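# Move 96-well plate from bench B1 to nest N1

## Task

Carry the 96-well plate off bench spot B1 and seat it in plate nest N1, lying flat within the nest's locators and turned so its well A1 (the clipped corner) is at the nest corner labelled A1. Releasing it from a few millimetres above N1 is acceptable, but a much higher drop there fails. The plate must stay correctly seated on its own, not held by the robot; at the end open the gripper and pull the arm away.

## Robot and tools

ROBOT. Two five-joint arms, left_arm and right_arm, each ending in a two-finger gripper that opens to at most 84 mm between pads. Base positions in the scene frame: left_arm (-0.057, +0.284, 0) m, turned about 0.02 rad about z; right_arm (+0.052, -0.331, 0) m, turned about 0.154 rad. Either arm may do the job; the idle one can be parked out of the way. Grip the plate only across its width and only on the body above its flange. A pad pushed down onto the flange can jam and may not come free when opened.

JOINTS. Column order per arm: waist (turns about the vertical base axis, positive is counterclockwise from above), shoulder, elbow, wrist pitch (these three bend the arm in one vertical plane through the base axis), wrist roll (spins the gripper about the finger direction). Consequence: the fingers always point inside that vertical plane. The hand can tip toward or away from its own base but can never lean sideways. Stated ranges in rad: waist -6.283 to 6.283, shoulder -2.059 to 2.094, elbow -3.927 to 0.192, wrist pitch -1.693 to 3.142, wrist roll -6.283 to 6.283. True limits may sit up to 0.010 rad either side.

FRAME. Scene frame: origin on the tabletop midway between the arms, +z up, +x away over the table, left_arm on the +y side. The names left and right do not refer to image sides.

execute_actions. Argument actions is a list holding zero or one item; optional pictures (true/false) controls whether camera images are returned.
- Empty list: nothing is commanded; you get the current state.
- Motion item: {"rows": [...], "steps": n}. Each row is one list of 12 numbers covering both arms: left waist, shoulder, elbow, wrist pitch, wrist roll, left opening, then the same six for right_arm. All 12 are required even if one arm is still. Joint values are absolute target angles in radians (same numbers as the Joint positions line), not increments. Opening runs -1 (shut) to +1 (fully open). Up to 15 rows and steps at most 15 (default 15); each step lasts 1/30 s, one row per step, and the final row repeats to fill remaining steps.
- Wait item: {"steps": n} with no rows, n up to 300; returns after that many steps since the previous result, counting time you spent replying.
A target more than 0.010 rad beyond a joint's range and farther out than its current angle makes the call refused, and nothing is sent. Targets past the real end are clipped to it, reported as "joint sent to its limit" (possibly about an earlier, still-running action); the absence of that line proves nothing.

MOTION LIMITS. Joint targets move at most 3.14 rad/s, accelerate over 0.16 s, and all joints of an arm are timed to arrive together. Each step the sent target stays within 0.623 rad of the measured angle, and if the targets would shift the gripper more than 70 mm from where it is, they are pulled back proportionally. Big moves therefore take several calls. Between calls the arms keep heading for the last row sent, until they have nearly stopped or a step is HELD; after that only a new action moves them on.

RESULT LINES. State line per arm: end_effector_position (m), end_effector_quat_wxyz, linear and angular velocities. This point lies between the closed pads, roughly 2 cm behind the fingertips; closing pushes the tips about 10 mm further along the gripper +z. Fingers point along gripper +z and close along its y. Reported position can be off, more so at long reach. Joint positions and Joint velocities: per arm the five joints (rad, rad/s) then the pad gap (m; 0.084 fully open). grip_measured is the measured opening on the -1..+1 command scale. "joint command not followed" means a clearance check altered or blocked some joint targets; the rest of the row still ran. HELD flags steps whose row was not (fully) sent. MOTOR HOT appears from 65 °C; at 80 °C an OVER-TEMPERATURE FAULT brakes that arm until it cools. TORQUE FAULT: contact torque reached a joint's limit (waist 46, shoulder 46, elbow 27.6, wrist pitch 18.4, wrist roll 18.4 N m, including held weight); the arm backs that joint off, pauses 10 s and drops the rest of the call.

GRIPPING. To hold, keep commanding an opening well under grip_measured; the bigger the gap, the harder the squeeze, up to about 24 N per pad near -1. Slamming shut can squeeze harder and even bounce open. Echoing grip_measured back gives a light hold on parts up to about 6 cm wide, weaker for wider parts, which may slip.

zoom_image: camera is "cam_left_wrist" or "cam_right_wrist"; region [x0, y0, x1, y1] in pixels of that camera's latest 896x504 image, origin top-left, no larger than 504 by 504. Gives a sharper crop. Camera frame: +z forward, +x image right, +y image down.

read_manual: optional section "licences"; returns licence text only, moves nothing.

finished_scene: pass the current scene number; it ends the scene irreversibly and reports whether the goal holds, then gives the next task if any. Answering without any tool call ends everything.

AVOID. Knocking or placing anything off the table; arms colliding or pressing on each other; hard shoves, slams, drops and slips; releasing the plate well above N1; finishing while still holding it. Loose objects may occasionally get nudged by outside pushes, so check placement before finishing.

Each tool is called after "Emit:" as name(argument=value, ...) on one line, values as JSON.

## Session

Emit:
execute_actions(actions=[])

Scene clock: 0.00 s of 8400.00 s.
left_arm: end_effector_position=(+0.4437, +0.1217, +0.1590) grip_measured=+1.00 end_effector_quat_wxyz=(-0.009, +0.918, -0.379, +0.119) end_effector_velocity=(+0.000, +0.000, +0.000) end_effector_angular_velocity=(-0.000, -0.001, +0.000) | right_arm: end_effector_position=(+0.4733, -0.2438, +0.1558) grip_measured=+1.00 end_effector_quat_wxyz=(+0.085, +0.958, -0.173, -0.210) end_effector_velocity=(+0.000, +0.000, -0.000) end_effector_angular_velocity=(+0.000, -0.001, -0.000)
Joint positions: left_arm=[-0.333  0.095 -0.971  0.638  0.471  0.084] | right_arm=[ 0.05   0.311 -1.352  1.497  0.562  0.084]
Joint velocities: left_arm=[ 0.     0.    -0.    -0.001  0.    -0.   ] | right_arm=[-0.    -0.     0.    -0.001 -0.     0.   ]
Motor temperatures (°C, as the motors report them): left_arm=[31 31 34 38 37] | right_arm=[28 31 31 36 36]

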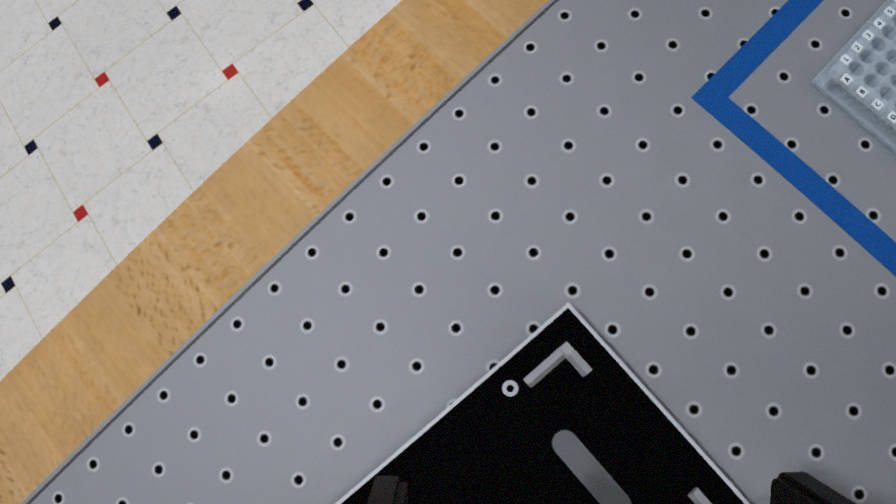

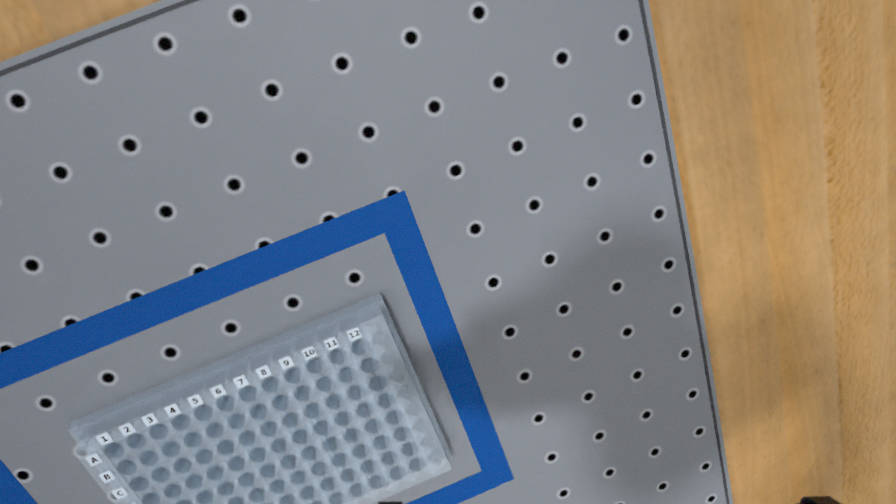

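Emit:
execute_actions(actions=[{"rows":[[-0.2,-0.234,-1.389,1.623,-0.18,1,-0.154,-0.234,-1.389,1.623,0,1]],"steps":15}], pictures=false)

Emit:
execute_actions(actions=[{"steps":40}])

Scene clock: 2.47 s of 8400.00 s.
left_arm: end_effector_position=(+0.4256, +0.1700, +0.3177) grip_measured=+1.00 end_effector_quat_wxyz=(+0.007, +0.984, -0.152, +0.094) end_effector_velocity=(-0.236, +0.145, +0.277) end_effector_angular_velocity=(-0.015, +0.637, +1.018) | right_arm: end_effector_position=(+0.4768, -0.3026, +0.3238) grip_measured=+1.00 end_effector_quat_wxyz=(+0.009, +0.996, -0.059, -0.074) end_effector_velocity=(-0.078, -0.143, +0.379) end_effector_angular_velocity=(+0.179, -0.706, +0.553)
Joint positions: left_arm=[-0.252 -0.107 -1.227  1.145  0.076  0.084] | right_arm=[-0.087 -0.055 -1.378  1.581  0.185  0.084]
Joint velocities: left_arm=[ 0.176 -0.431 -0.542  1.59  -0.857 -0.   ] | right_arm=[-0.322 -0.859 -0.054  0.197 -0.884 -0.   ]
Motor temperatures (°C, as the motors report them): left_arm=[31 32 35 38 37] | right_arm=[28 32 32 36 36]
Steps of this call (steps 1 to 59: nothing new was sent; steps 60 to 74: all 15 steps of this action). Readings (joint positions):
60: left_arm=[-0.333 0.095 -0.971 0.638 0.470] | right_arm=[0.050 0.311 -1.352 1.497 0.562]
61: left_arm=[-0.332 0.093 -0.974 0.645 0.464] | right_arm=[0.049 0.307 -1.351 1.499 0.555]
63: left_arm=[-0.323 0.073 -1.000 0.694 0.417] | right_arm=[0.033 0.269 -1.348 1.510 0.509]
67: left_arm=[-0.296 0.001 -1.091 0.827 0.289] | right_arm=[-0.012 0.144 -1.365 1.535 0.391]
74: the state above

Scene clock: 3.80 s of 8400.00 s.
left_arm: end_effector_position=(+0.3367, +0.2123, +0.3999) grip_measured=+1.00 end_effector_quat_wxyz=(+0.000, +1.000, -0.000, -0.000) end_effector_velocity=(-0.000, -0.000, -0.000) end_effector_angular_velocity=(+0.000, +0.001, -0.001) | right_arm: end_effector_position=(+0.4523, -0.3311, +0.3999) grip_measured=+1.00 end_effector_quat_wxyz=(+0.000, +1.000, +0.000, -0.000) end_effector_velocity=(+0.000, +0.000, -0.001) end_effector_angular_velocity=(-0.000, +0.002, +0.001)
Joint positions: left_arm=[-0.2   -0.234 -1.389  1.623 -0.18   0.084] | right_arm=[-0.154 -0.234 -1.389  1.623  0.     0.084]
Joint velocities: left_arm=[-0.001 -0.     0.     0.     0.    -0.   ] | right_arm=[ 0.     0.001  0.     0.    -0.     0.   ]
Motor temperatures (°C, as the motors report them): left_arm=[31 32 35 38 37] | right_arm=[28 32 32 36 36]
Steps of this call (steps 1 to 30: the robot went on to your last target; steps 31 to 40: nothing new was sent). Readings (joint positions):
1: left_arm=[-0.246 -0.121 -1.245 1.199 0.047] | right_arm=[-0.098 -0.084 -1.380 1.588 0.156]
2: left_arm=[-0.240 -0.135 -1.263 1.252 0.019] | right_arm=[-0.109 -0.113 -1.381 1.595 0.126]
4: left_arm=[-0.229 -0.162 -1.298 1.356 -0.037] | right_arm=[-0.130 -0.169 -1.385 1.608 0.068]
8: left_arm=[-0.209 -0.213 -1.362 1.541 -0.136] | right_arm=[-0.150 -0.226 -1.391 1.620 0.012]
40: the state above
All arms were judged still, so your last target was given up. Only a new action makes them travel on or press farther. Fingers that are still opening or closing keep moving.

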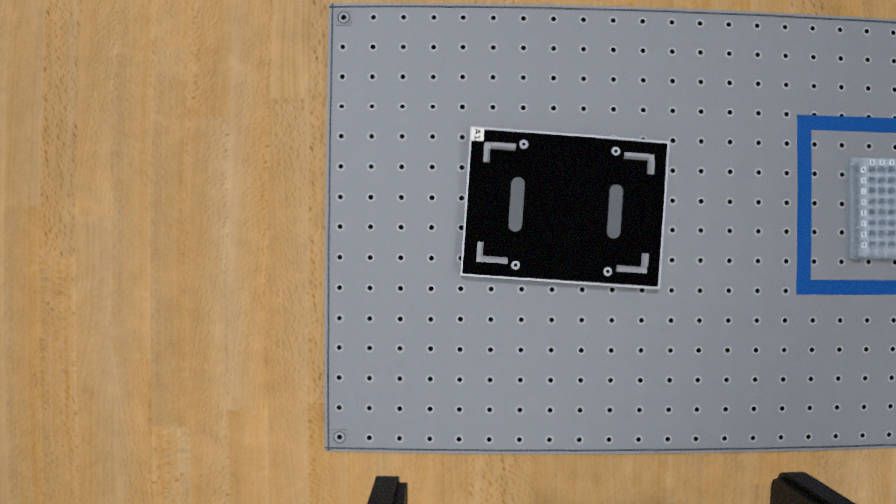

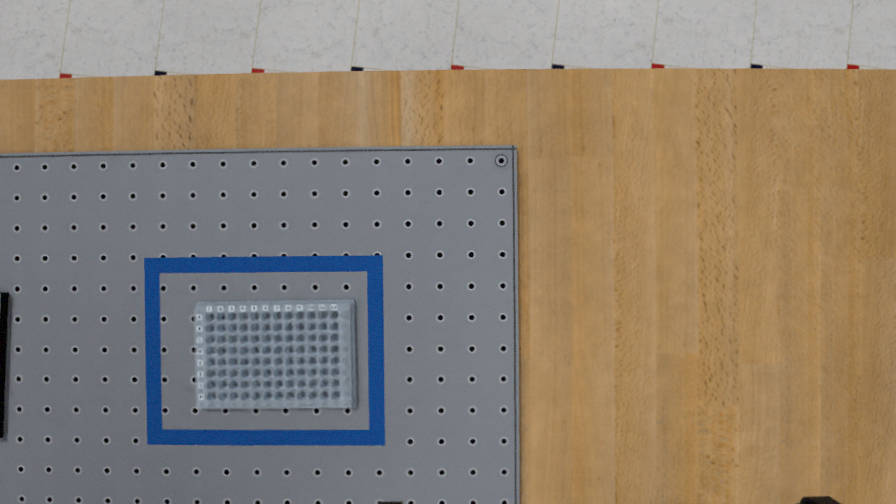

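Emit:
execute_actions(actions=[{"rows":[[1.1,-0.234,-1.389,1.623,-0.18,1,0.2698,0.0999,-0.7775,0.6776,-1.172,1]],"steps":15}], pictures=false)

Emit:
execute_actions(actions=[{"steps":50}])

Scene clock: 12.13 s of 8400.00 s.
left_arm: end_effector_position=(+0.3295, +0.3877, +0.3998) grip_measured=+1.00 end_effector_quat_wxyz=(+0.000, +0.976, +0.219, -0.000) end_effector_velocity=(-0.108, +0.403, +0.000) end_effector_angular_velocity=(+0.000, -0.000, +1.042) | right_arm: end_effector_position=(+0.4765, -0.2448, +0.2370) grip_measured=+1.00 end_effector_quat_wxyz=(-0.003, +0.959, +0.280, -0.041) end_effector_velocity=(+0.028, +0.204, -0.350) end_effector_angular_velocity=(+0.109, -0.085, +1.550)
Joint positions: left_arm=[ 0.242 -0.234 -1.389  1.623 -0.18   0.084] | right_arm=[ 0.047 -0.075 -1.099  1.256 -0.367  0.084]
Joint velocities: left_arm=[ 1.042 -0.    -0.     0.    -0.     0.   ] | right_arm=[ 0.449  0.352  0.644 -1.102 -1.104 -0.   ]
Motor temperatures (°C, as the motors report them): left_arm=[31 32 37 39 37] | right_arm=[28 32 33 36 36]
Steps of this call (steps 1 to 90: nothing new was sent; then 4.83 s passed at rest; steps 91 to 105: all 15 steps of this action). Readings (joint positions):
91: left_arm=[-0.200 -0.234 -1.389 1.623 -0.180] | right_arm=[-0.154 -0.234 -1.389 1.623 -0.000]
92: left_arm=[-0.195 -0.234 -1.389 1.623 -0.180] | right_arm=[-0.151 -0.232 -1.385 1.616 -0.007]
94: left_arm=[-0.149 -0.234 -1.389 1.623 -0.180] | right_arm=[-0.124 -0.215 -1.350 1.574 -0.048]
98: left_arm=[-0.001 -0.234 -1.389 1.623 -0.180] | right_arm=[-0.059 -0.159 -1.251 1.475 -0.148]
105: the state above

Scene clock: 13.80 s of 8400.00 s.
left_arm: end_effector_position=(+0.1174, +0.6440, +0.3999) grip_measured=+1.00 end_effector_quat_wxyz=(+0.000, +0.796, +0.605, +0.000) end_effector_velocity=(-0.001, +0.000, -0.000) end_effector_angular_velocity=(-0.000, +0.000, +0.002) | right_arm: end_effector_position=(+0.4466, -0.1532, +0.0750) grip_measured=+1.00 end_effector_quat_wxyz=(+0.000, +0.698, +0.716, +0.000) end_effector_velocity=(-0.000, -0.000, -0.000) end_effector_angular_velocity=(-0.000, +0.001, -0.000)
Joint positions: left_arm=[ 1.1   -0.234 -1.389  1.623 -0.18   0.084] | right_arm=[ 0.27   0.1   -0.778  0.678 -1.172  0.084]
Joint velocities: left_arm=[ 0.002 -0.     0.    -0.    -0.    -0.   ] | right_arm=[0.    0.    0.    0.001 0.    0.   ]
Motor temperatures (°C, as the motors report them): left_arm=[31 32 37 39 37] | right_arm=[28 32 33 36 36]
Steps of this call (steps 1 to 45: the robot went on to your last target; steps 46 to 50: nothing new was sent). Readings (joint positions):
1: left_arm=[0.277 -0.234 -1.389 1.623 -0.180] | right_arm=[0.062 -0.063 -1.077 1.218 -0.405]
2: left_arm=[0.312 -0.234 -1.389 1.623 -0.180] | right_arm=[0.077 -0.052 -1.056 1.180 -0.446]
4: left_arm=[0.381 -0.234 -1.389 1.623 -0.180] | right_arm=[0.106 -0.029 -1.014 1.103 -0.534]
8: left_arm=[0.520 -0.234 -1.389 1.623 -0.180] | right_arm=[0.164 0.017 -0.930 0.952 -0.748]
50: the state above
All arms were judged still, so your last target was given up. Only a new action makes them travel on or press farther. Fingers that are still opening or closing keep moving.

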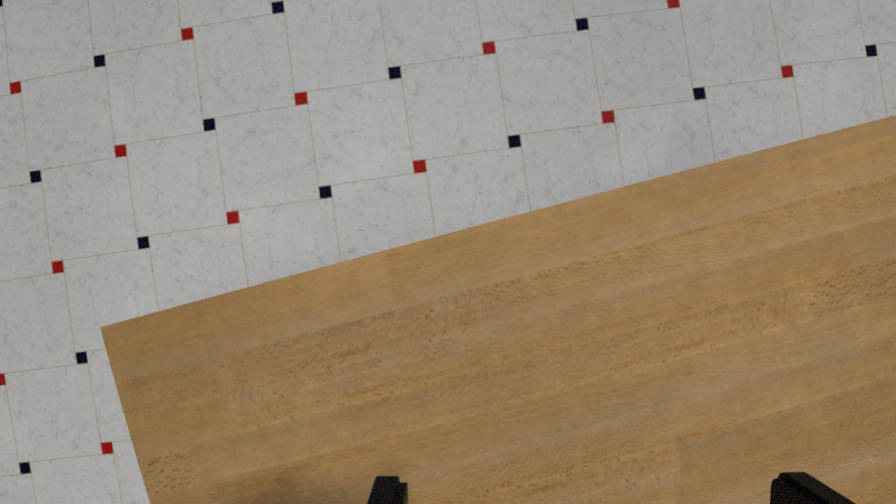

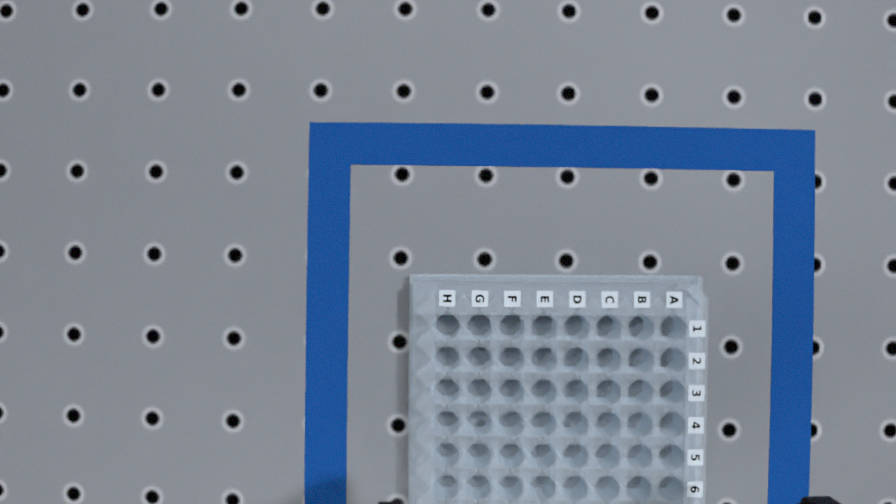

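Emit:
execute_actions(actions=[{"rows":[[1.1,-0.234,-1.389,1.623,-0.18,1,0.272,0.112,-0.7739,0.6619,-1.170,1],[1.1,-0.234,-1.389,1.623,-0.18,1,0.274,0.124,-0.7702,0.6462,-1.168,1],[1.1,-0.234,-1.389,1.623,-0.18,1,0.2757,0.136,-0.7666,0.6306,-1.1662,1],[1.1,-0.234,-1.389,1.623,-0.18,1,0.2757,0.148,-0.763,0.615,-1.1662,1],[1.1,-0.234,-1.389,1.623,-0.18,1,0.2757,0.16,-0.7593,0.5993,-1.1662,1],[1.1,-0.234,-1.389,1.623,-0.18,1,0.2757,0.1708,-0.7557,0.5849,-1.1662,1]],"steps":15}], pictures=false)

Emit:
execute_actions(actions=[{"steps":12}])

Scene clock: 22.23 s of 8400.00 s.
left_arm: end_effector_position=(+0.1174, +0.6440, +0.3999) grip_measured=+1.00 end_effector_quat_wxyz=(+0.000, +0.796, +0.605, +0.000) end_effector_velocity=(-0.000, -0.000, +0.000) end_effector_angular_velocity=(-0.000, +0.000, -0.000) | right_arm: end_effector_position=(+0.4441, -0.1515, +0.0447) grip_measured=+1.00 end_effector_quat_wxyz=(+0.000, +0.698, +0.716, +0.000) end_effector_velocity=(+0.004, +0.002, +0.001) end_effector_angular_velocity=(+0.007, -0.015, -0.000)
Joint positions: left_arm=[ 1.1   -0.234 -1.389  1.623 -0.18   0.084] | right_arm=[ 0.276  0.17  -0.756  0.586 -1.166  0.084]
Joint velocities: left_arm=[-0. -0. -0.  0.  0. -0.] | right_arm=[ 0.     0.002 -0.002 -0.017  0.001  0.   ]
Motor temperatures (°C, as the motors report them): left_arm=[31 32 38 39 37] | right_arm=[28 32 34 36 36]
Steps of this call (steps 1 to 90: nothing new was sent; then 4.93 s passed at rest; steps 91 to 105: all 15 steps of this action). Readings (joint positions):
91: left_arm=[1.100 -0.234 -1.389 1.623 -0.180] | right_arm=[0.270 0.100 -0.777 0.677 -1.172]
92: left_arm=[1.100 -0.234 -1.389 1.623 -0.180] | right_arm=[0.270 0.102 -0.777 0.674 -1.172]
94: left_arm=[1.100 -0.234 -1.389 1.623 -0.180] | right_arm=[0.272 0.113 -0.774 0.658 -1.170]
98: left_arm=[1.100 -0.234 -1.389 1.623 -0.180] | right_arm=[0.275 0.153 -0.761 0.610 -1.167]
105: the state above

Scene clock: 22.63 s of 8400.00 s.
left_arm: end_effector_position=(+0.1174, +0.6440, +0.3999) grip_measured=+1.00 end_effector_quat_wxyz=(+0.000, +0.796, +0.605, +0.000) end_effector_velocity=(+0.000, +0.000, +0.000) end_effector_angular_velocity=(+0.001, -0.000, -0.000) | right_arm: end_effector_position=(+0.4438, -0.1516, +0.0441) grip_measured=+1.00 end_effector_quat_wxyz=(+0.000, +0.698, +0.716, +0.000) end_effector_velocity=(-0.000, +0.000, -0.000) end_effector_angular_velocity=(-0.000, +0.000, +0.001)
Joint positions: left_arm=[ 1.1   -0.234 -1.389  1.623 -0.18   0.084] | right_arm=[ 0.276  0.171 -0.756  0.585 -1.166  0.084]
Joint velocities: left_arm=[-0.    -0.    -0.    -0.001  0.     0.   ] | right_arm=[ 0.     0.001 -0.     0.    -0.     0.   ]
Motor temperatures (°C, as the motors report them): left_arm=[31 32 38 39 37] | right_arm=[28 32 34 36 36]
Steps of this call (steps 1 to 12: the robot went on to your last target). Readings (joint positions):
1: left_arm=[1.100 -0.234 -1.389 1.623 -0.180] | right_arm=[0.276 0.170 -0.756 0.586 -1.166]
2: left_arm=[1.100 -0.234 -1.389 1.623 -0.180] | right_arm=[0.276 0.170 -0.756 0.585 -1.166]
4: left_arm=[1.100 -0.234 -1.389 1.623 -0.180] | right_arm=[0.276 0.170 -0.756 0.585 -1.166]
8: left_arm=[1.100 -0.234 -1.389 1.623 -0.180] | right_arm=[0.276 0.171 -0.756 0.585 -1.166]
12: the state above

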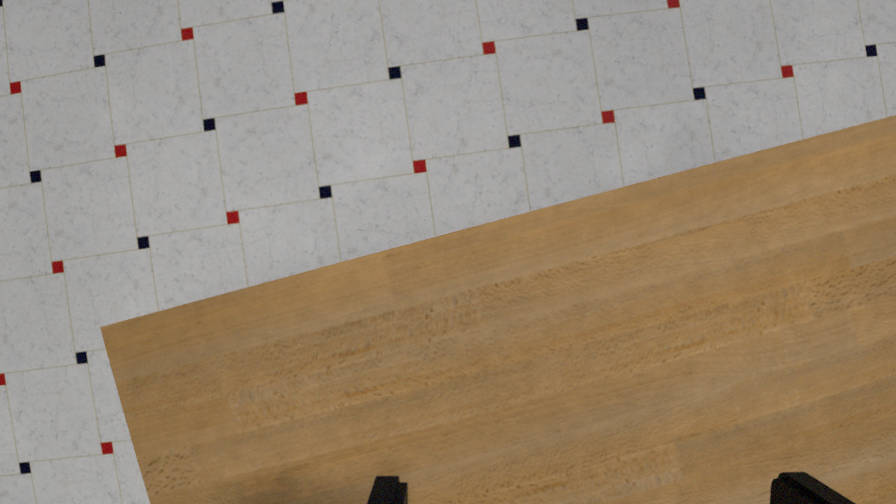

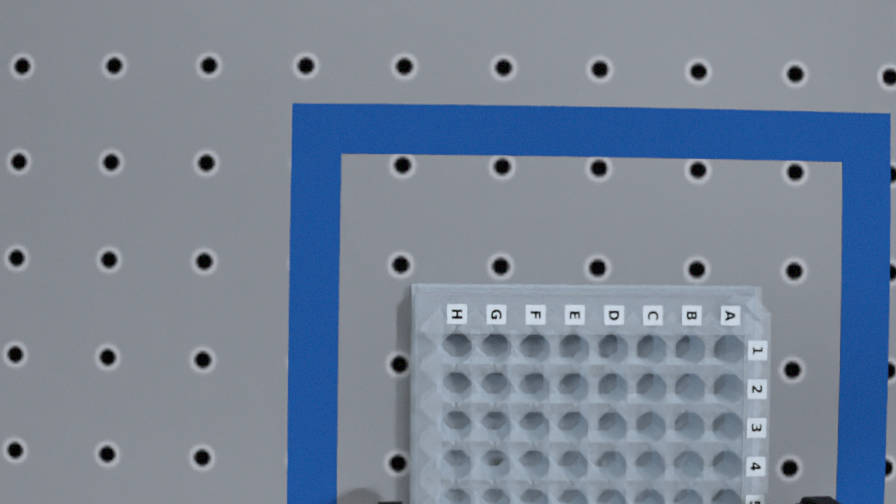

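Emit:
execute_actions(actions=[{"rows":[[1.1,-0.234,-1.389,1.623,-0.18,1,0.2767,0.1683,-0.7522,0.5839,-1.1602,1],[1.1,-0.234,-1.389,1.623,-0.18,1,0.2767,0.1683,-0.7522,0.5839,-1.1602,1],[1.1,-0.234,-1.389,1.623,-0.18,1,0.2767,0.172,-0.7519,0.5799,-1.1602,1],[1.1,-0.234,-1.389,1.623,-0.18,1,0.2767,0.1757,-0.7516,0.5759,-1.1602,1],[1.1,-0.234,-1.389,1.623,-0.18,1,0.2767,0.1795,-0.7512,0.5717,-1.1602,1],[1.1,-0.234,-1.389,1.623,-0.18,1,0.2767,0.1832,-0.7509,0.5677,-1.1602,1],[1.1,-0.234,-1.389,1.623,-0.18,1,0.2767,0.187,-0.7506,0.5636,-1.1602,1],[1.1,-0.234,-1.389,1.623,-0.18,1,0.2767,0.1907,-0.7503,0.5596,-1.1602,1],[1.1,-0.234,-1.389,1.623,-0.18,1,0.2767,0.1944,-0.75,0.5556,-1.1602,1],[1.1,-0.234,-1.389,1.623,-0.18,1,0.2767,0.1981,-0.7496,0.5515,-1.1602,1],[1.1,-0.234,-1.389,1.623,-0.18,1,0.2767,0.2019,-0.7493,0.5474,-1.1602,1],[1.1,-0.234,-1.389,1.623,-0.18,1,0.2767,0.2056,-0.749,0.5434,-1.1602,1]],"steps":15}], pictures=false)

Emit:
execute_actions(actions=[{"steps":15}])

Scene clock: 30.17 s of 8400.00 s.
left_arm: end_effector_position=(+0.1174, +0.6440, +0.3999) grip_measured=+1.00 end_effector_quat_wxyz=(+0.000, +0.796, +0.605, +0.000) end_effector_velocity=(-0.000, +0.000, -0.000) end_effector_angular_velocity=(+0.000, -0.000, +0.000) | right_arm: end_effector_position=(+0.4425, -0.1518, +0.0311) grip_measured=+1.00 end_effector_quat_wxyz=(-0.000, +0.700, +0.714, -0.001) end_effector_velocity=(-0.003, -0.001, -0.021) end_effector_angular_velocity=(-0.003, +0.007, -0.000)
Joint positions: left_arm=[ 1.1   -0.234 -1.389  1.623 -0.18   0.084] | right_arm=[ 0.277  0.202 -0.749  0.548 -1.16   0.084]
Joint velocities: left_arm=[ 0.  0.  0. -0.  0. -0.] | right_arm=[-0.     0.052  0.008 -0.052  0.     0.   ]
Motor temperatures (°C, as the motors report them): left_arm=[31 32 38 39 37] | right_arm=[28 32 34 36 36]
Steps of this call (steps 1 to 15: the robot went on to your last target; steps 16 to 90: nothing new was sent; then 4.03 s passed at rest; steps 91 to 105: all 15 steps of this action). Readings (joint positions):
91: left_arm=[1.100 -0.234 -1.389 1.623 -0.180] | right_arm=[0.276 0.171 -0.756 0.585 -1.166]
92: left_arm=[1.100 -0.234 -1.389 1.623 -0.180] | right_arm=[0.276 0.170 -0.755 0.585 -1.165]
94: left_arm=[1.100 -0.234 -1.389 1.623 -0.180] | right_arm=[0.276 0.170 -0.753 0.583 -1.162]
98: left_arm=[1.100 -0.234 -1.389 1.623 -0.180] | right_arm=[0.277 0.179 -0.752 0.572 -1.161]
105: the state above

Scene clock: 30.67 s of 8400.00 s.
left_arm: end_effector_position=(+0.1174, +0.6440, +0.3999) grip_measured=+1.00 end_effector_quat_wxyz=(+0.000, +0.796, +0.605, +0.000) end_effector_velocity=(-0.000, +0.000, +0.000) end_effector_angular_velocity=(+0.001, -0.000, +0.002) | right_arm: end_effector_position=(+0.4428, -0.1516, +0.0300) grip_measured=+1.00 end_effector_quat_wxyz=(+0.000, +0.700, +0.714, +0.000) end_effector_velocity=(-0.000, -0.000, -0.000) end_effector_angular_velocity=(-0.000, +0.001, -0.000)
Joint positions: left_arm=[ 1.1   -0.234 -1.389  1.623 -0.18   0.084] | right_arm=[ 0.277  0.206 -0.749  0.543 -1.16   0.084]
Joint velocities: left_arm=[ 0.001 -0.    -0.    -0.    -0.    -0.   ] | right_arm=[-0.  0. -0.  0.  0. -0.]
Motor temperatures (°C, as the motors report them): left_arm=[31 32 38 39 37] | right_arm=[28 32 34 36 36]
Steps of this call (steps 1 to 15: the robot went on to your last target). Readings (joint positions):
1: left_arm=[1.100 -0.234 -1.389 1.623 -0.180] | right_arm=[0.277 0.204 -0.749 0.546 -1.160]
2: left_arm=[1.100 -0.234 -1.389 1.623 -0.180] | right_arm=[0.277 0.204 -0.749 0.545 -1.160]
4: left_arm=[1.100 -0.234 -1.389 1.623 -0.180] | right_arm=[0.277 0.205 -0.749 0.544 -1.160]
8: left_arm=[1.100 -0.234 -1.389 1.623 -0.180] | right_arm=[0.277 0.205 -0.749 0.544 -1.160]
15: the state above
All arms were judged still, so your last target was given up. Only a new action makes them travel on or press farther. Fingers that are still opening or closing keep moving.

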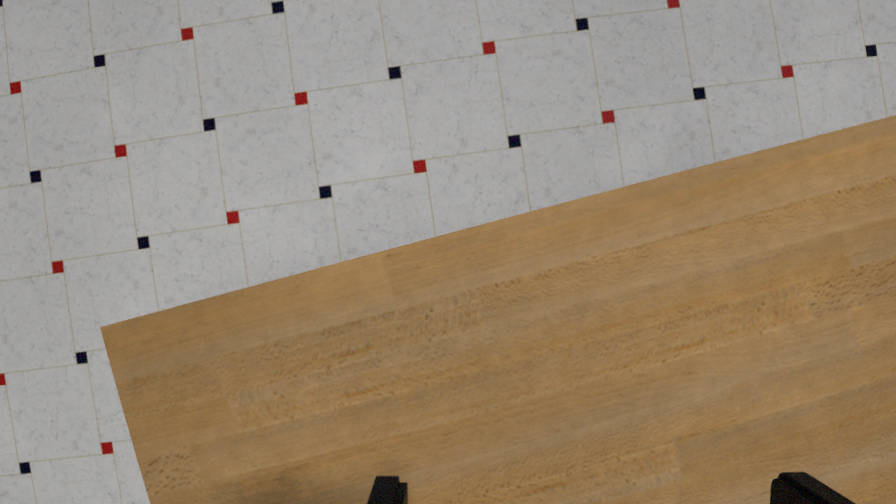

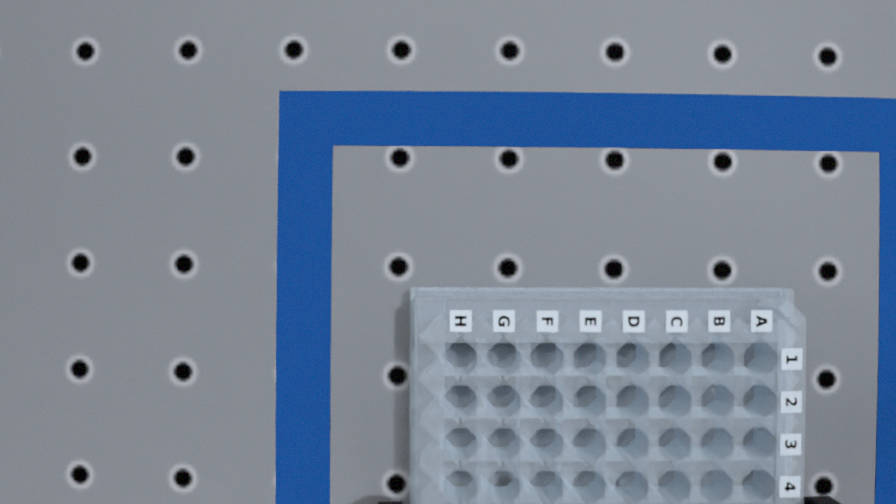

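Emit:
execute_actions(actions=[{"rows":[[1.1,-0.234,-1.389,1.623,-0.18,1,0.2767,0.208,-0.7488,0.5408,-1.1602,1],[1.1,-0.234,-1.389,1.623,-0.18,1,0.2767,0.208,-0.7488,0.5408,-1.1602,1],[1.1,-0.234,-1.389,1.623,-0.18,1,0.2767,0.208,-0.7488,0.5408,-1.1602,1],[1.1,-0.234,-1.389,1.623,-0.18,1,0.2767,0.208,-0.7488,0.5408,-1.1602,0.95],[1.1,-0.234,-1.389,1.623,-0.18,1,0.2767,0.208,-0.7488,0.5408,-1.1602,0.9],[1.1,-0.234,-1.389,1.623,-0.18,1,0.2767,0.208,-0.7488,0.5408,-1.1602,0.85],[1.1,-0.234,-1.389,1.623,-0.18,1,0.2767,0.208,-0.7488,0.5408,-1.1602,0.8],[1.1,-0.234,-1.389,1.623,-0.18,1,0.2767,0.208,-0.7488,0.5408,-1.1602,0.7],[1.1,-0.234,-1.389,1.623,-0.18,1,0.2767,0.208,-0.7488,0.5408,-1.1602,0.55],[1.1,-0.234,-1.389,1.623,-0.18,1,0.2767,0.208,-0.7488,0.5408,-1.1602,0.4],[1.1,-0.234,-1.389,1.623,-0.18,1,0.2767,0.208,-0.7488,0.5408,-1.1602,0.25],[1.1,-0.234,-1.389,1.623,-0.18,1,0.2767,0.208,-0.7488,0.5408,-1.1602,0.1],[1.1,-0.234,-1.389,1.623,-0.18,1,0.2767,0.208,-0.7488,0.5408,-1.1602,0]],"steps":15}], pictures=false)

Emit:
execute_actions(actions=[{"rows":[[1.1,-0.234,-1.389,1.623,-0.18,1,0.2767,0.208,-0.7488,0.5408,-1.1602,0],[1.1,-0.234,-1.389,1.623,-0.18,1,0.2767,0.208,-0.7488,0.5408,-1.1602,0],[1.1,-0.234,-1.389,1.623,-0.18,1,0.2767,0.208,-0.7488,0.5408,-1.1602,0],[1.1,-0.234,-1.389,1.623,-0.18,1,0.2767,0.202,-0.7493,0.5473,-1.1602,0],[1.1,-0.234,-1.389,1.623,-0.18,1,0.2767,0.194,-0.75,0.556,-1.1602,0],[1.1,-0.234,-1.389,1.623,-0.18,1,0.2767,0.183,-0.751,0.568,-1.1602,0],[1.1,-0.234,-1.389,1.623,-0.18,1,0.2767,0.168,-0.7522,0.5842,-1.1602,0],[1.1,-0.234,-1.389,1.623,-0.18,1,0.2767,0.153,-0.755,0.602,-1.1602,0],[1.1,-0.234,-1.389,1.623,-0.18,1,0.2767,0.138,-0.758,0.62,-1.1602,0],[1.1,-0.234,-1.389,1.623,-0.18,1,0.2767,0.123,-0.762,0.639,-1.1602,0],[1.1,-0.234,-1.389,1.623,-0.18,1,0.2767,0.108,-0.766,0.658,-1.1602,0],[1.1,-0.234,-1.389,1.623,-0.18,1,0.2767,0.093,-0.77,0.677,-1.1602,0]],"steps":15}])

Scene clock: 44.47 s of 8400.00 s.
left_arm: end_effector_position=(+0.1174, +0.6440, +0.3999) grip_measured=+1.00 end_effector_quat_wxyz=(+0.000, +0.796, +0.605, +0.000) end_effector_velocity=(-0.000, +0.000, -0.000) end_effector_angular_velocity=(-0.000, +0.000, +0.001) | right_arm: end_effector_position=(+0.4430, -0.1515, +0.0294) grip_measured=+0.93 end_effector_quat_wxyz=(+0.000, +0.700, +0.714, +0.000) end_effector_velocity=(-0.000, -0.000, -0.000) end_effector_angular_velocity=(-0.000, +0.001, -0.001)
Joint positions: left_arm=[ 1.1   -0.234 -1.389  1.623 -0.18   0.084] | right_arm=[ 0.277  0.208 -0.749  0.541 -1.16   0.082]
Joint velocities: left_arm=[ 0.001 -0.     0.     0.     0.     0.   ] | right_arm=[-0.001  0.001  0.     0.     0.     0.   ]
Motor temperatures (°C, as the motors report them): left_arm=[31 32 39 39 37] | right_arm=[28 32 34 37 36]
Steps of this call (steps 1 to 90: nothing new was sent; then 10.30 s passed at rest; steps 91 to 105: all 15 steps of this action). Readings (joint positions):
91: left_arm=[1.100 -0.234 -1.389 1.623 -0.180] | right_arm=[0.277 0.206 -0.749 0.543 -1.160]
92: left_arm=[1.100 -0.234 -1.389 1.623 -0.180] | right_arm=[0.277 0.206 -0.749 0.543 -1.160]
94: left_arm=[1.100 -0.234 -1.389 1.623 -0.180] | right_arm=[0.277 0.207 -0.749 0.542 -1.160]
98: left_arm=[1.100 -0.234 -1.389 1.623 -0.180] | right_arm=[0.277 0.208 -0.749 0.541 -1.160]
105: the state above

Scene clock: 44.97 s of 8400.00 s.
left_arm: end_effector_position=(+0.1174, +0.6440, +0.3999) grip_measured=+1.00 end_effector_quat_wxyz=(+0.000, +0.796, +0.605, +0.000) end_effector_velocity=(+0.000, -0.000, +0.000) end_effector_angular_velocity=(-0.000, +0.000, -0.000) | right_arm: end_effector_position=(+0.4447, -0.1507, +0.0698) grip_measured=+0.93 end_effector_quat_wxyz=(+0.001, +0.700, +0.714, +0.002) end_effector_velocity=(+0.019, +0.009, +0.115) end_effector_angular_velocity=(+0.027, -0.058, +0.000)
Joint positions: left_arm=[ 1.1   -0.234 -1.389  1.623 -0.18   0.084] | right_arm=[ 0.277  0.108 -0.768  0.656 -1.16   0.082]
Joint velocities: left_arm=[-0.001 -0.    -0.     0.001 -0.    -0.   ] | right_arm=[ 0.    -0.246 -0.082  0.264  0.     0.   ]
Motor temperatures (°C, as the motors report them): left_arm=[31 32 39 39 37] | right_arm=[28 32 34 37 36]
Steps of this call (steps 1 to 15: all 15 steps of this action). Readings (joint positions):
1: left_arm=[1.100 -0.234 -1.389 1.623 -0.180] | right_arm=[0.277 0.208 -0.749 0.541 -1.160]
2: left_arm=[1.100 -0.234 -1.389 1.623 -0.180] | right_arm=[0.277 0.208 -0.749 0.541 -1.160]
4: left_arm=[1.100 -0.234 -1.389 1.623 -0.180] | right_arm=[0.277 0.208 -0.749 0.541 -1.160]
8: left_arm=[1.100 -0.234 -1.389 1.623 -0.180] | right_arm=[0.277 0.193 -0.748 0.560 -1.160]
15: the state above

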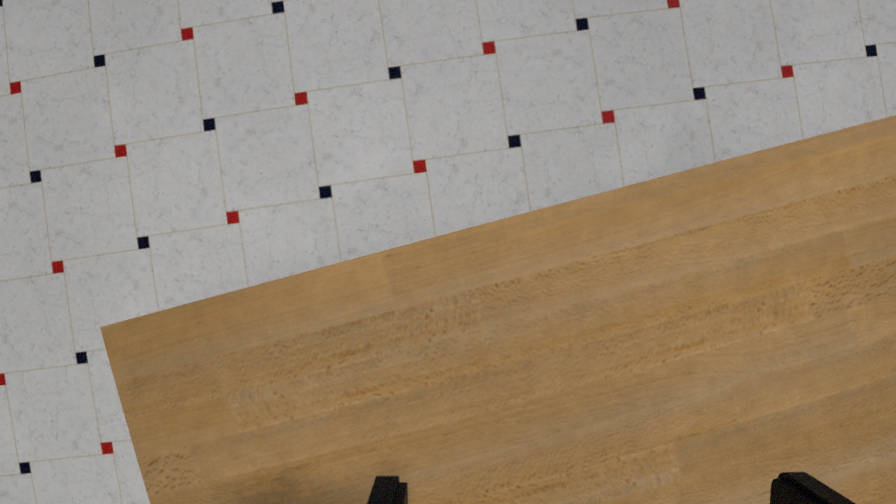

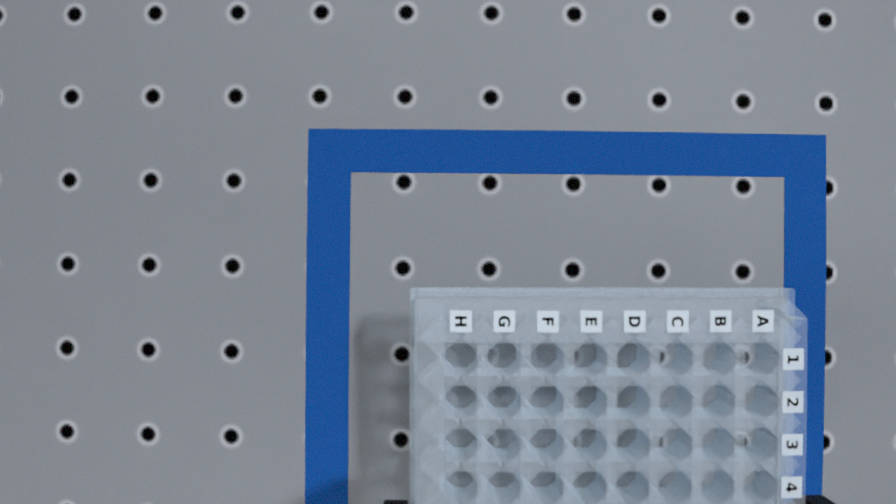

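Emit:
execute_actions(actions=[{"rows":[[1.1,-0.234,-1.389,1.623,-0.18,1,0.281,0.099,-0.779,0.680,-1.155,0],[1.1,-0.234,-1.389,1.623,-0.18,1,0.291,0.110,-0.796,0.686,-1.144,0],[1.1,-0.234,-1.389,1.623,-0.18,1,0.305,0.128,-0.823,0.695,-1.127,0],[1.1,-0.234,-1.389,1.623,-0.18,1,0.322,0.148,-0.853,0.705,-1.108,0],[1.1,-0.234,-1.389,1.623,-0.18,1,0.338,0.169,-0.884,0.715,-1.089,0],[1.1,-0.234,-1.389,1.623,-0.18,1,0.355,0.189,-0.915,0.726,-1.069,0],[1.1,-0.234,-1.389,1.623,-0.18,1,0.371,0.210,-0.946,0.736,-1.050,0],[1.1,-0.234,-1.389,1.623,-0.18,1,0.389,0.231,-0.978,0.747,-1.030,0],[1.1,-0.234,-1.389,1.623,-0.18,1,0.407,0.253,-1.012,0.759,-1.009,0],[1.1,-0.234,-1.389,1.623,-0.18,1,0.425,0.275,-1.045,0.770,-0.988,0],[1.1,-0.234,-1.389,1.623,-0.18,1,0.442,0.297,-1.077,0.780,-0.968,0],[1.1,-0.234,-1.389,1.623,-0.18,1,0.460,0.319,-1.110,0.791,-0.947,0],[1.1,-0.234,-1.389,1.623,-0.18,1,0.478,0.341,-1.143,0.802,-0.926,0],[1.1,-0.234,-1.389,1.623,-0.18,1,0.495,0.363,-1.176,0.813,-0.906,0],[1.1,-0.234,-1.389,1.623,-0.18,1,0.513,0.385,-1.209,0.824,-0.885,0]],"steps":15}], pictures=false)

Emit:
execute_actions(actions=[{"rows":[[1.1,-0.234,-1.389,1.623,-0.18,1,0.531,0.406,-1.242,0.836,-0.865,0],[1.1,-0.234,-1.389,1.623,-0.18,1,0.549,0.428,-1.275,0.847,-0.844,0],[1.1,-0.234,-1.389,1.623,-0.18,1,0.566,0.450,-1.308,0.858,-0.823,0],[1.1,-0.234,-1.389,1.623,-0.18,1,0.584,0.472,-1.341,0.869,-0.803,0],[1.1,-0.234,-1.389,1.623,-0.18,1,0.602,0.494,-1.374,0.880,-0.782,0],[1.1,-0.234,-1.389,1.623,-0.18,1,0.620,0.516,-1.407,0.891,-0.761,0],[1.1,-0.234,-1.389,1.623,-0.18,1,0.637,0.538,-1.440,0.902,-0.741,0],[1.1,-0.234,-1.389,1.623,-0.18,1,0.655,0.559,-1.473,0.914,-0.720,0],[1.1,-0.234,-1.389,1.623,-0.18,1,0.672,0.580,-1.503,0.923,-0.701,0],[1.1,-0.234,-1.389,1.623,-0.18,1,0.688,0.600,-1.534,0.934,-0.682,0],[1.1,-0.234,-1.389,1.623,-0.18,1,0.705,0.621,-1.565,0.944,-0.662,0],[1.1,-0.234,-1.389,1.623,-0.18,1,0.721,0.641,-1.596,0.955,-0.643,0],[1.1,-0.234,-1.389,1.623,-0.18,1,0.735,0.659,-1.622,0.963,-0.627,0],[1.1,-0.234,-1.389,1.623,-0.18,1,0.745,0.670,-1.640,0.970,-0.616,0],[1.1,-0.234,-1.389,1.623,-0.18,1,0.7497,0.676,-1.6483,0.9723,-0.6102,0]],"steps":15}], pictures=false)

Emit:
execute_actions(actions=[{"steps":30}])

Scene clock: 53.67 s of 8400.00 s.
left_arm: end_effector_position=(+0.1174, +0.6440, +0.3999) grip_measured=+1.00 end_effector_quat_wxyz=(+0.000, +0.796, +0.605, +0.000) end_effector_velocity=(-0.000, +0.000, +0.000) end_effector_angular_velocity=(+0.000, -0.000, +0.000) | right_arm: end_effector_position=(+0.4715, -0.0458, +0.0832) grip_measured=+0.93 end_effector_quat_wxyz=(+0.000, +0.709, +0.705, +0.000) end_effector_velocity=(+0.037, +0.344, +0.006) end_effector_angular_velocity=(-0.003, +0.006, -0.084)
Joint positions: left_arm=[ 1.1   -0.234 -1.389  1.623 -0.18   0.084] | right_arm=[ 0.444  0.298 -1.08   0.781 -0.967  0.082]
Joint velocities: left_arm=[ 0.     0.    -0.001  0.001  0.     0.   ] | right_arm=[ 0.521  0.649 -0.964  0.322  0.605 -0.   ]
Motor temperatures (°C, as the motors report them): left_arm=[31 32 39 39 37] | right_arm=[28 32 34 37 36]
Steps of this call (steps 1 to 30: the robot went on to your last target; steps 31 to 90: nothing new was sent; then 5.20 s passed at rest; steps 91 to 105: all 15 steps of this action). Readings (joint positions):
91: left_arm=[1.100 -0.234 -1.389 1.623 -0.180] | right_arm=[0.277 0.093 -0.770 0.677 -1.160]
92: left_arm=[1.100 -0.234 -1.389 1.623 -0.180] | right_arm=[0.278 0.094 -0.772 0.678 -1.159]
94: left_arm=[1.100 -0.234 -1.389 1.623 -0.180] | right_arm=[0.285 0.104 -0.786 0.683 -1.149]
98: left_arm=[1.100 -0.234 -1.389 1.623 -0.180] | right_arm=[0.329 0.157 -0.867 0.710 -1.099]
105: the state above

Scene clock: 54.17 s of 8400.00 s.
left_arm: end_effector_position=(+0.1174, +0.6440, +0.3999) grip_measured=+1.00 end_effector_quat_wxyz=(+0.000, +0.796, +0.605, +0.000) end_effector_velocity=(-0.000, +0.000, +0.000) end_effector_angular_velocity=(+0.001, -0.001, +0.001) | right_arm: end_effector_position=(+0.4493, +0.1287, +0.0777) grip_measured=+0.93 end_effector_quat_wxyz=(+0.000, +0.724, +0.690, -0.000) end_effector_velocity=(-0.114, +0.298, -0.028) end_effector_angular_velocity=(-0.002, +0.001, -0.058)
Joint positions: left_arm=[ 1.1   -0.234 -1.389  1.623 -0.18   0.084] | right_arm=[ 0.704  0.62  -1.564  0.944 -0.664  0.082]
Joint velocities: left_arm=[ 0.001 -0.    -0.001 -0.001  0.     0.   ] | right_arm=[ 0.462  0.563 -0.842  0.281  0.521 -0.   ]
Motor temperatures (°C, as the motors report them): left_arm=[31 32 39 39 37] | right_arm=[28 32 34 37 36]
Steps of this call (steps 1 to 15: all 15 steps of this action). Readings (joint positions):
1: left_arm=[1.100 -0.234 -1.389 1.623 -0.180] | right_arm=[0.461 0.320 -1.112 0.791 -0.946]
2: left_arm=[1.100 -0.234 -1.389 1.623 -0.180] | right_arm=[0.478 0.342 -1.144 0.802 -0.926]
4: left_arm=[1.100 -0.234 -1.389 1.623 -0.180] | right_arm=[0.514 0.385 -1.210 0.825 -0.885]
8: left_arm=[1.100 -0.234 -1.389 1.623 -0.180] | right_arm=[0.584 0.472 -1.341 0.869 -0.803]
15: the state above

Scene clock: 55.17 s of 8400.00 s.
left_arm: end_effector_position=(+0.1174, +0.6440, +0.3999) grip_measured=+1.00 end_effector_quat_wxyz=(+0.000, +0.796, +0.605, +0.000) end_effector_velocity=(-0.000, +0.000, +0.000) end_effector_angular_velocity=(+0.001, -0.001, +0.001) | right_arm: end_effector_position=(+0.4372, +0.1578, +0.0750) grip_measured=+0.93 end_effector_quat_wxyz=(+0.000, +0.727, +0.687, +0.000) end_effector_velocity=(-0.000, +0.000, -0.000) end_effector_angular_velocity=(-0.000, +0.000, +0.000)
Joint positions: left_arm=[ 1.1   -0.234 -1.389  1.623 -0.18   0.084] | right_arm=[ 0.75   0.676 -1.648  0.972 -0.61   0.082]
Joint velocities: left_arm=[ 0.001 -0.    -0.001 -0.001 -0.     0.   ] | right_arm=[ 0. -0.  0. -0.  0.  0.]
Motor temperatures (°C, as the motors report them): left_arm=[31 32 39 39 37] | right_arm=[28 32 34 37 36]
Steps of this call (steps 1 to 30: the robot went on to your last target). Readings (joint positions):
1: left_arm=[1.100 -0.234 -1.389 1.623 -0.180] | right_arm=[0.719 0.637 -1.590 0.952 -0.647]
2: left_arm=[1.100 -0.234 -1.389 1.623 -0.180] | right_arm=[0.731 0.651 -1.610 0.959 -0.635]
4: left_arm=[1.100 -0.234 -1.389 1.623 -0.180] | right_arm=[0.743 0.666 -1.632 0.967 -0.621]
8: left_arm=[1.100 -0.234 -1.389 1.623 -0.180] | right_arm=[0.747 0.674 -1.645 0.971 -0.612]
30: the state above
All arms were judged still, so your last target was given up. Only a new action makes them travel on or press farther. Fingers that are still opening or closing keep moving.

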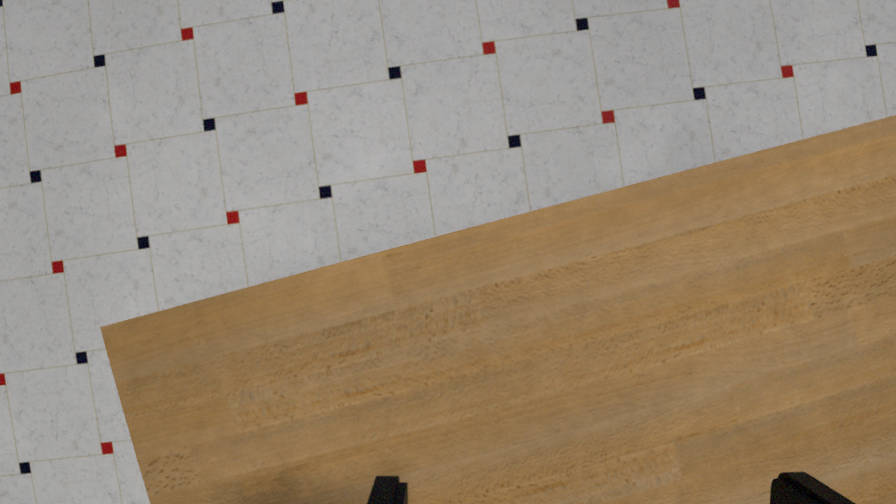

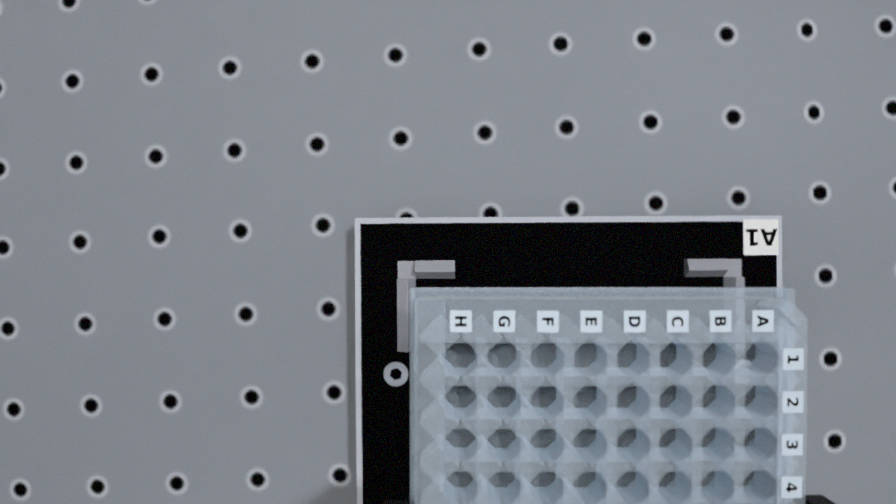

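Emit:
execute_actions(actions=[{"rows":[[1.1,-0.234,-1.389,1.623,-0.18,1,0.75,0.682,-1.6475,0.9655,-0.612,0],[1.1,-0.234,-1.389,1.623,-0.18,1,0.7503,0.688,-1.6466,0.9586,-0.614,0],[1.1,-0.234,-1.389,1.623,-0.18,1,0.7506,0.694,-1.6457,0.9517,-0.616,0],[1.1,-0.234,-1.389,1.623,-0.18,1,0.751,0.70,-1.6449,0.9449,-0.6169,0],[1.1,-0.234,-1.389,1.623,-0.18,1,0.751,0.706,-1.644,0.938,-0.6169,0],[1.1,-0.234,-1.389,1.623,-0.18,1,0.751,0.712,-1.6432,0.9312,-0.6169,0],[1.1,-0.234,-1.389,1.623,-0.18,1,0.751,0.7182,-1.6423,0.9241,-0.6169,0]],"steps":15}], pictures=false)

Emit:
execute_actions(actions=[{"steps":15}])

Emit:
zoom_image(camera="cam_right_wrist", region=[330, 220, 480, 370])

Emit:
zoom_image(camera="cam_right_wrist", region=[700, 220, 850, 370])

Scene clock: 63.73 s of 8400.00 s.
left_arm: end_effector_position=(+0.1174, +0.6440, +0.3999) grip_measured=+1.00 end_effector_quat_wxyz=(+0.000, +0.796, +0.605, +0.000) end_effector_velocity=(+0.001, -0.000, -0.000) end_effector_angular_velocity=(-0.000, +0.000, -0.002) | right_arm: end_effector_position=(+0.4373, +0.1593, +0.0505) grip_measured=+0.93 end_effector_quat_wxyz=(-0.000, +0.724, +0.690, +0.000) end_effector_velocity=(+0.006, +0.007, +0.009) end_effector_angular_velocity=(+0.024, -0.018, +0.001)
Joint positions: left_arm=[ 1.1   -0.234 -1.389  1.623 -0.18   0.084] | right_arm=[ 0.751  0.717 -1.643  0.925 -0.617  0.082]
Joint velocities: left_arm=[-0.002  0.     0.    -0.     0.     0.   ] | right_arm=[ 0.    -0.006 -0.012 -0.012 -0.001  0.   ]
Motor temperatures (°C, as the motors report them): left_arm=[31 32 39 39 37] | right_arm=[28 33 34 37 36]
Steps of this call (steps 1 to 90: nothing new was sent; then 5.07 s passed at rest; steps 91 to 105: all 15 steps of this action). Readings (joint positions):
91: left_arm=[1.100 -0.234 -1.389 1.623 -0.180] | right_arm=[0.750 0.676 -1.648 0.972 -0.610]
92: left_arm=[1.100 -0.234 -1.389 1.623 -0.180] | right_arm=[0.750 0.677 -1.648 0.971 -0.611]
94: left_arm=[1.100 -0.234 -1.389 1.623 -0.180] | right_arm=[0.750 0.683 -1.648 0.963 -0.613]
98: left_arm=[1.100 -0.234 -1.389 1.623 -0.180] | right_arm=[0.751 0.705 -1.644 0.940 -0.616]
105: the state above

Scene clock: 64.23 s of 8400.00 s.
left_arm: end_effector_position=(+0.1174, +0.6440, +0.3999) grip_measured=+1.00 end_effector_quat_wxyz=(+0.000, +0.796, +0.605, +0.000) end_effector_velocity=(+0.000, -0.000, -0.000) end_effector_angular_velocity=(-0.000, +0.000, -0.001) | right_arm: end_effector_position=(+0.4373, +0.1593, +0.0501) grip_measured=+0.93 end_effector_quat_wxyz=(-0.000, +0.724, +0.690, +0.000) end_effector_velocity=(-0.000, -0.000, -0.001) end_effector_angular_velocity=(-0.001, +0.001, +0.000)
Joint positions: left_arm=[ 1.1   -0.234 -1.389  1.623 -0.18   0.084] | right_arm=[ 0.751  0.718 -1.642  0.924 -0.617  0.082]
Joint velocities: left_arm=[-0.001  0.     0.001 -0.     0.    -0.   ] | right_arm=[-0.     0.     0.001  0.    -0.     0.   ]
Motor temperatures (°C, as the motors report them): left_arm=[31 32 39 39 37] | right_arm=[28 33 35 37 36]
Steps of this call (steps 1 to 15: the robot went on to your last target). Readings (joint positions):
1: left_arm=[1.100 -0.234 -1.389 1.623 -0.180] | right_arm=[0.751 0.717 -1.643 0.925 -0.617]
2: left_arm=[1.100 -0.234 -1.389 1.623 -0.180] | right_arm=[0.751 0.717 -1.643 0.924 -0.617]
4: left_arm=[1.100 -0.234 -1.389 1.623 -0.180] | right_arm=[0.751 0.718 -1.643 0.924 -0.617]
8: left_arm=[1.100 -0.234 -1.389 1.623 -0.180] | right_arm=[0.751 0.718 -1.642 0.924 -0.617]
15: the state above
All arms were judged still, so your last target was given up. Only a new action makes them travel on or press farther. Fingers that are still opening or closing keep moving.

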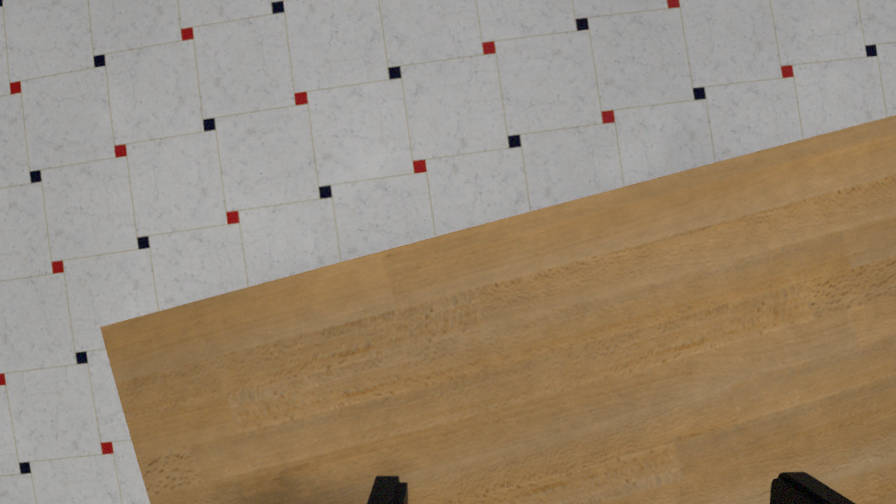

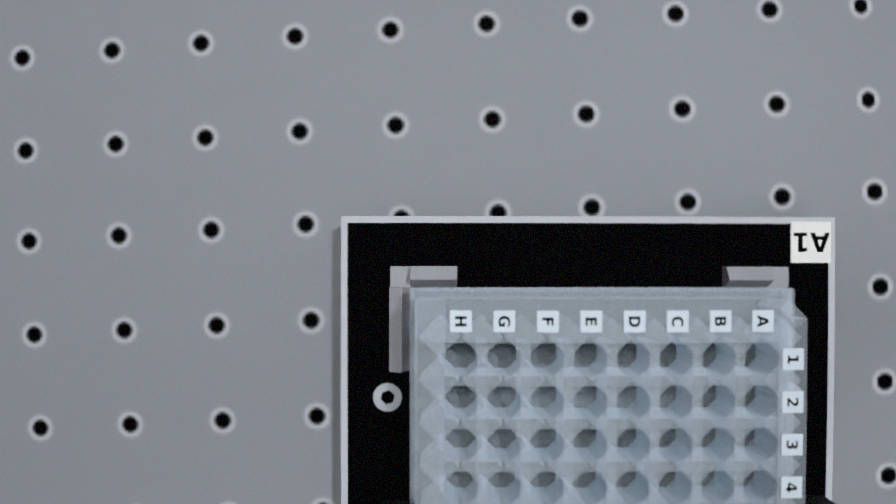

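Region (330, 220, 480, 370) of cam_right_wrist's 896x504 image, scaled by 3.360, with more detail than that image has.

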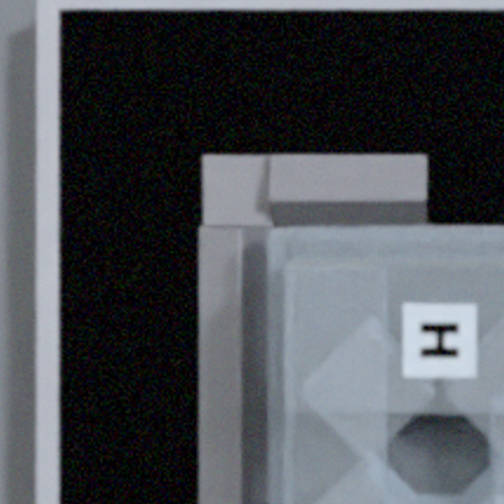

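Region (700, 220, 850, 370) of cam_right_wrist's 896x504 image, scaled by 3.360, with more detail than that image has.

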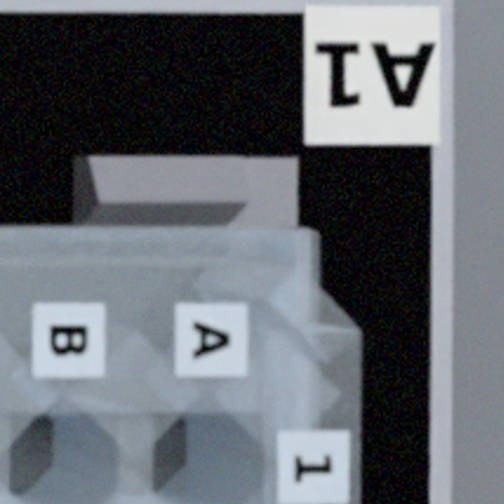

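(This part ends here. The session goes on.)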